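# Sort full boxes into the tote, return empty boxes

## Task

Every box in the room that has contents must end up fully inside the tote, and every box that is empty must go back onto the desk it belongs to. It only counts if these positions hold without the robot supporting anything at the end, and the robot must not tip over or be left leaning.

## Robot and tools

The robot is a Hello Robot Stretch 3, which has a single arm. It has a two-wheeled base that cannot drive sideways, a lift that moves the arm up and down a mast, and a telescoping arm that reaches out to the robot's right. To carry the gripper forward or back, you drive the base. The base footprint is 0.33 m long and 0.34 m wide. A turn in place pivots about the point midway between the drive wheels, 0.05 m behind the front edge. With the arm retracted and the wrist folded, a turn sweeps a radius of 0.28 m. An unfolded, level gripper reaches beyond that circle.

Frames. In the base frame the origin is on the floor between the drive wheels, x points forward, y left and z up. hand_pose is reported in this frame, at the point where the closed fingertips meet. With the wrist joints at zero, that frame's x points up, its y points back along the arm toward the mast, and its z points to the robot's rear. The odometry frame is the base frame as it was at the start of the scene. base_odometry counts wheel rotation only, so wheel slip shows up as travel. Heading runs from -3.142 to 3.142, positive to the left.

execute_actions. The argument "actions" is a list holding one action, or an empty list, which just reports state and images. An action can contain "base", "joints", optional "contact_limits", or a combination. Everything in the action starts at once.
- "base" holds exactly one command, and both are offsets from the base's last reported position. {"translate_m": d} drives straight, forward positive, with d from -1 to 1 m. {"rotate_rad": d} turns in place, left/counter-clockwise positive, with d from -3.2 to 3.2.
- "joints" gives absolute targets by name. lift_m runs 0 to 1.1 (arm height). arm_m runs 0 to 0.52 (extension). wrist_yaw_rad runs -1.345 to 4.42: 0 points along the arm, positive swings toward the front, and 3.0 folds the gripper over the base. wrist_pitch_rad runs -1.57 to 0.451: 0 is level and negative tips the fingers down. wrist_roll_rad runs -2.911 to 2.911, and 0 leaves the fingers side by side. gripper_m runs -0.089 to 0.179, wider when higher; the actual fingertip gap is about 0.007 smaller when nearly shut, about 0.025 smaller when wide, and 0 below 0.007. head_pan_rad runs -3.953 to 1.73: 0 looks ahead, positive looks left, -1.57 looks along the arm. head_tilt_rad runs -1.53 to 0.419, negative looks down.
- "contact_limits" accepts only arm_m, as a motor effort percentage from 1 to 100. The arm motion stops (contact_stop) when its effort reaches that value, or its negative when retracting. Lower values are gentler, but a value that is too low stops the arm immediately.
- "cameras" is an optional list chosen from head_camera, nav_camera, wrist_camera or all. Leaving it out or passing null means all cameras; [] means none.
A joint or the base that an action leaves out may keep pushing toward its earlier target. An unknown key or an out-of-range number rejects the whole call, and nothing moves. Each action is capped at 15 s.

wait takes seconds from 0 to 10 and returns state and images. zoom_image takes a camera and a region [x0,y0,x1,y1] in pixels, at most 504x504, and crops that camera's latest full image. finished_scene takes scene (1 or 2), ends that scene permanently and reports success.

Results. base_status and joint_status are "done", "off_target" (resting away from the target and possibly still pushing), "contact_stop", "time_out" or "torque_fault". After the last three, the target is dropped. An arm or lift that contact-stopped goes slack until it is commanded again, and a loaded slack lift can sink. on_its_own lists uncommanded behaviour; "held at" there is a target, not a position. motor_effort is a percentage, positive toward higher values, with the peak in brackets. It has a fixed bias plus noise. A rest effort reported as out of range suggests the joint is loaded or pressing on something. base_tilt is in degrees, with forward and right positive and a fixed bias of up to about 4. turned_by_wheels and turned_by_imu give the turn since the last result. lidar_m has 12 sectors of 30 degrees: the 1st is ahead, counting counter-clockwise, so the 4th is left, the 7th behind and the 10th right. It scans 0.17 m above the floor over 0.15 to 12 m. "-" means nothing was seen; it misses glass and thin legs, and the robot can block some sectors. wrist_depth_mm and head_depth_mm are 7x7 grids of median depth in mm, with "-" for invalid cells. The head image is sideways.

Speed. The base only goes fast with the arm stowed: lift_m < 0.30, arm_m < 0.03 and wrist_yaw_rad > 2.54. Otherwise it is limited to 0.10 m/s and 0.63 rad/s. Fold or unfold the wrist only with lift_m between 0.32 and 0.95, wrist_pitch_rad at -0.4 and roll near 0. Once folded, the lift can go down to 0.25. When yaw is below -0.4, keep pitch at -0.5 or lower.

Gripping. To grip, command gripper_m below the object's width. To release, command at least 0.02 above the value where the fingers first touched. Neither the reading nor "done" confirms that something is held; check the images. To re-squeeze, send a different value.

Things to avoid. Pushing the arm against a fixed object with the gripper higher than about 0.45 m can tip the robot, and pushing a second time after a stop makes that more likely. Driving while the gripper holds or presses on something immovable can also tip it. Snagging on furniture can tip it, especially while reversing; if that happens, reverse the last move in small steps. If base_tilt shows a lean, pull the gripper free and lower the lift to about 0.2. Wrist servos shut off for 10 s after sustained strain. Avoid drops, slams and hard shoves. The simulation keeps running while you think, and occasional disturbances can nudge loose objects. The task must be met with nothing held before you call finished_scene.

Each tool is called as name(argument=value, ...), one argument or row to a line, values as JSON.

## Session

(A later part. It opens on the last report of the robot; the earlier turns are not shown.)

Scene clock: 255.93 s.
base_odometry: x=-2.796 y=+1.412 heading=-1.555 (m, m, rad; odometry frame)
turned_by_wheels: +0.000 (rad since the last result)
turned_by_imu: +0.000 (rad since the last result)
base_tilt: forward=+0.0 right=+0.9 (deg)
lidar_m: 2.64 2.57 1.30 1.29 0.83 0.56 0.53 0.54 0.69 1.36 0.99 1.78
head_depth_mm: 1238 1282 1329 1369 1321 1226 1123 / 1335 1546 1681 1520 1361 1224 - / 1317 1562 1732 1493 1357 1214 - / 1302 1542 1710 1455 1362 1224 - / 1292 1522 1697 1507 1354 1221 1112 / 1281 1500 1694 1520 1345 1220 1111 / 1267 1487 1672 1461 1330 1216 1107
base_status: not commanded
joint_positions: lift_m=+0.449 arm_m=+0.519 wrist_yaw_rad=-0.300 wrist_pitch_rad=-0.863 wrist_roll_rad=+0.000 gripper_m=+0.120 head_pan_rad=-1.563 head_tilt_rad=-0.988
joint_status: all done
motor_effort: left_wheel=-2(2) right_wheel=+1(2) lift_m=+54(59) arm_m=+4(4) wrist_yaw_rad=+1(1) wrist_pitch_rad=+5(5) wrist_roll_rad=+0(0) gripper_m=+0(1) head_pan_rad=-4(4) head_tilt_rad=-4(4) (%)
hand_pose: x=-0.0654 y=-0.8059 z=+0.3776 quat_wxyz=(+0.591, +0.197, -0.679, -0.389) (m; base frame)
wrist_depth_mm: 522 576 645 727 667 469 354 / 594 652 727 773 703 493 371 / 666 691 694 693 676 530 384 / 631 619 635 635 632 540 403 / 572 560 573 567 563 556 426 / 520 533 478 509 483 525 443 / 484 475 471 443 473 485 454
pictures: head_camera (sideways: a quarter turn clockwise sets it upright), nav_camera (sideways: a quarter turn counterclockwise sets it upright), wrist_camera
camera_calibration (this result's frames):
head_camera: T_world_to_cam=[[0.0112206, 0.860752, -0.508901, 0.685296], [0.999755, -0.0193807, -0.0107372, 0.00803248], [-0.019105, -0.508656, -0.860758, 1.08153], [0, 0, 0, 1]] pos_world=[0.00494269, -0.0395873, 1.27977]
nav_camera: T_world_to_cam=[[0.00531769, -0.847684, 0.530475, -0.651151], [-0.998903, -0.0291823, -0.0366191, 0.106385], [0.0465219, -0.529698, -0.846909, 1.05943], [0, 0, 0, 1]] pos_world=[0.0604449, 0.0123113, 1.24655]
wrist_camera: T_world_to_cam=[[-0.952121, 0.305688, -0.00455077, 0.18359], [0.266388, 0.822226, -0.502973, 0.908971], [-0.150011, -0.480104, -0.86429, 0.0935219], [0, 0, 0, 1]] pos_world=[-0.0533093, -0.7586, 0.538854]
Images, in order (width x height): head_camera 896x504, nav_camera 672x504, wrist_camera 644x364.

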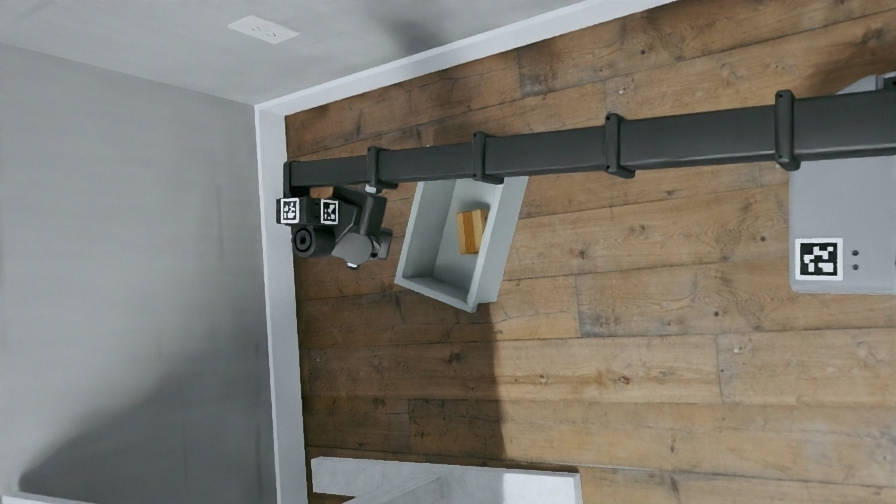

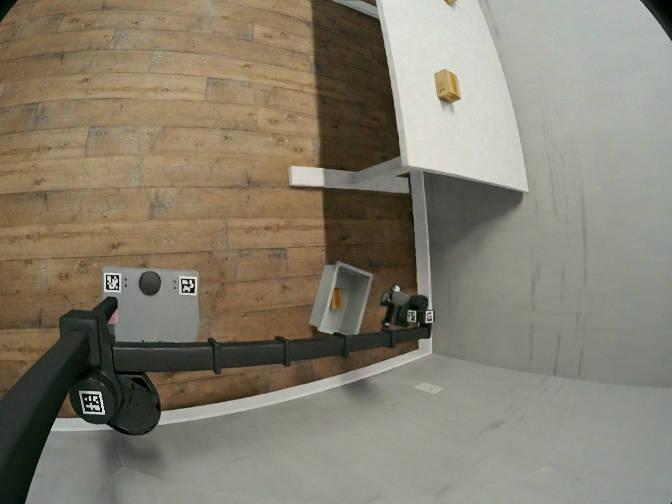

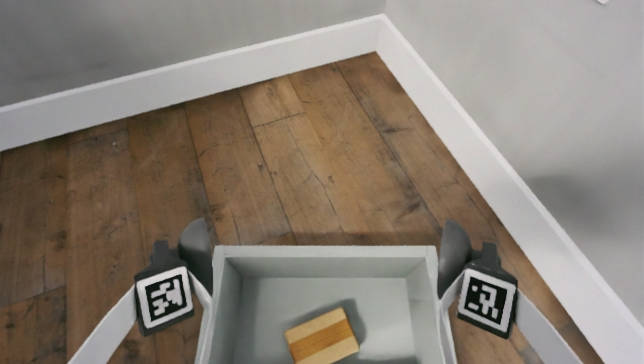

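execute_actions(
  actions=[
    {"joints":{"arm_m":0.0,"lift_m":0.6,"head_pan_rad":0.25,"head_tilt_rad":-0.3}},
  ],
  cameras=["head_camera","nav_camera"],
)

Scene clock: 264.07 s.
base_odometry: x=-2.796 y=+1.412 heading=-1.555 (m, m, rad; odometry frame)
turned_by_wheels: +0.000 (rad since the last result)
turned_by_imu: -0.001 (rad since the last result)
base_tilt: forward=+0.0 right=+0.9 (deg)
lidar_m: 2.64 2.56 1.29 1.29 0.83 0.56 0.53 0.54 0.69 1.37 0.99 1.77
head_depth_mm: 2758 2860 3011 3219 2640 1946 1541 / 2782 2910 3021 3250 2636 1943 1540 / 2811 2933 3078 3301 2603 1947 1545 / 2826 2993 3079 3331 2663 1957 1541 / 2855 3001 3179 3372 2646 1955 1547 / 2919 3068 3160 3382 2670 1953 1550 / 2911 3026 3219 3149 2561 1958 1550
base_status: not commanded
joint_positions: lift_m=+0.599 arm_m=+0.000 wrist_yaw_rad=-0.300 wrist_pitch_rad=-0.862 wrist_roll_rad=+0.000 gripper_m=+0.120 head_pan_rad=+0.243 head_tilt_rad=-0.310
joint_status: all done
motor_effort: left_wheel=-1(1) right_wheel=+1(2) lift_m=+54(54) arm_m=-4(4) wrist_yaw_rad=+2(1) wrist_pitch_rad=+5(5) wrist_roll_rad=+0(0) gripper_m=+0(0) head_pan_rad=+5(62) head_tilt_rad=+3(25) (%)
hand_pose: x=-0.0655 y=-0.2870 z=+0.5277 quat_wxyz=(+0.591, +0.196, -0.679, -0.389) (m; base frame)
wrist_depth_mm: 976 - - - 757 522 394 / 985 - 977 - 836 546 415 / 853 910 832 877 852 580 431 / 776 796 811 820 815 635 463 / 720 725 738 732 735 646 486 / 648 684 668 674 674 614 511 / 626 613 632 616 624 616 532
pictures: head_camera (sideways: a quarter turn clockwise sets it upright), nav_camera (sideways: a quarter turn counterclockwise sets it upright)
camera_calibration (this result's frames):
head_camera: T_world_to_cam=[[-0.345447, -0.0673147, -0.936021, 1.2442], [-0.213474, 0.976912, 0.00852894, -0.00964822], [0.913836, 0.202762, -0.351841, 0.413841], [0, 0, 0, 1]] pos_world=[0.0495609, 0.00926679, 1.31028]
nav_camera: T_world_to_cam=[[0.318531, 0.0777857, 0.944716, -1.19303], [0.278902, -0.960203, -0.014977, 0.0704389], [0.905953, 0.268254, -0.327549, 0.378573], [0, 0, 0, 1]] pos_world=[0.0174029, 0.0588828, 1.25213]
Images, in order (width x height): head_camera 896x504, nav_camera 672x504.

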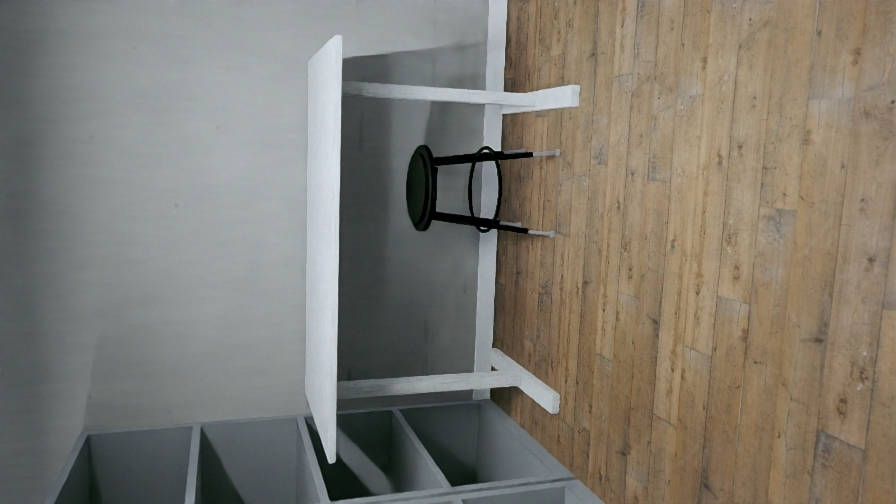

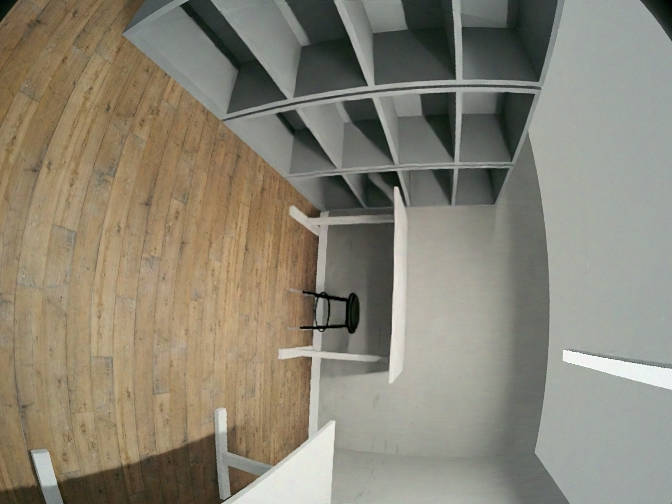

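finished_scene(
  scene=1,
)

The scene is finished: the task was done.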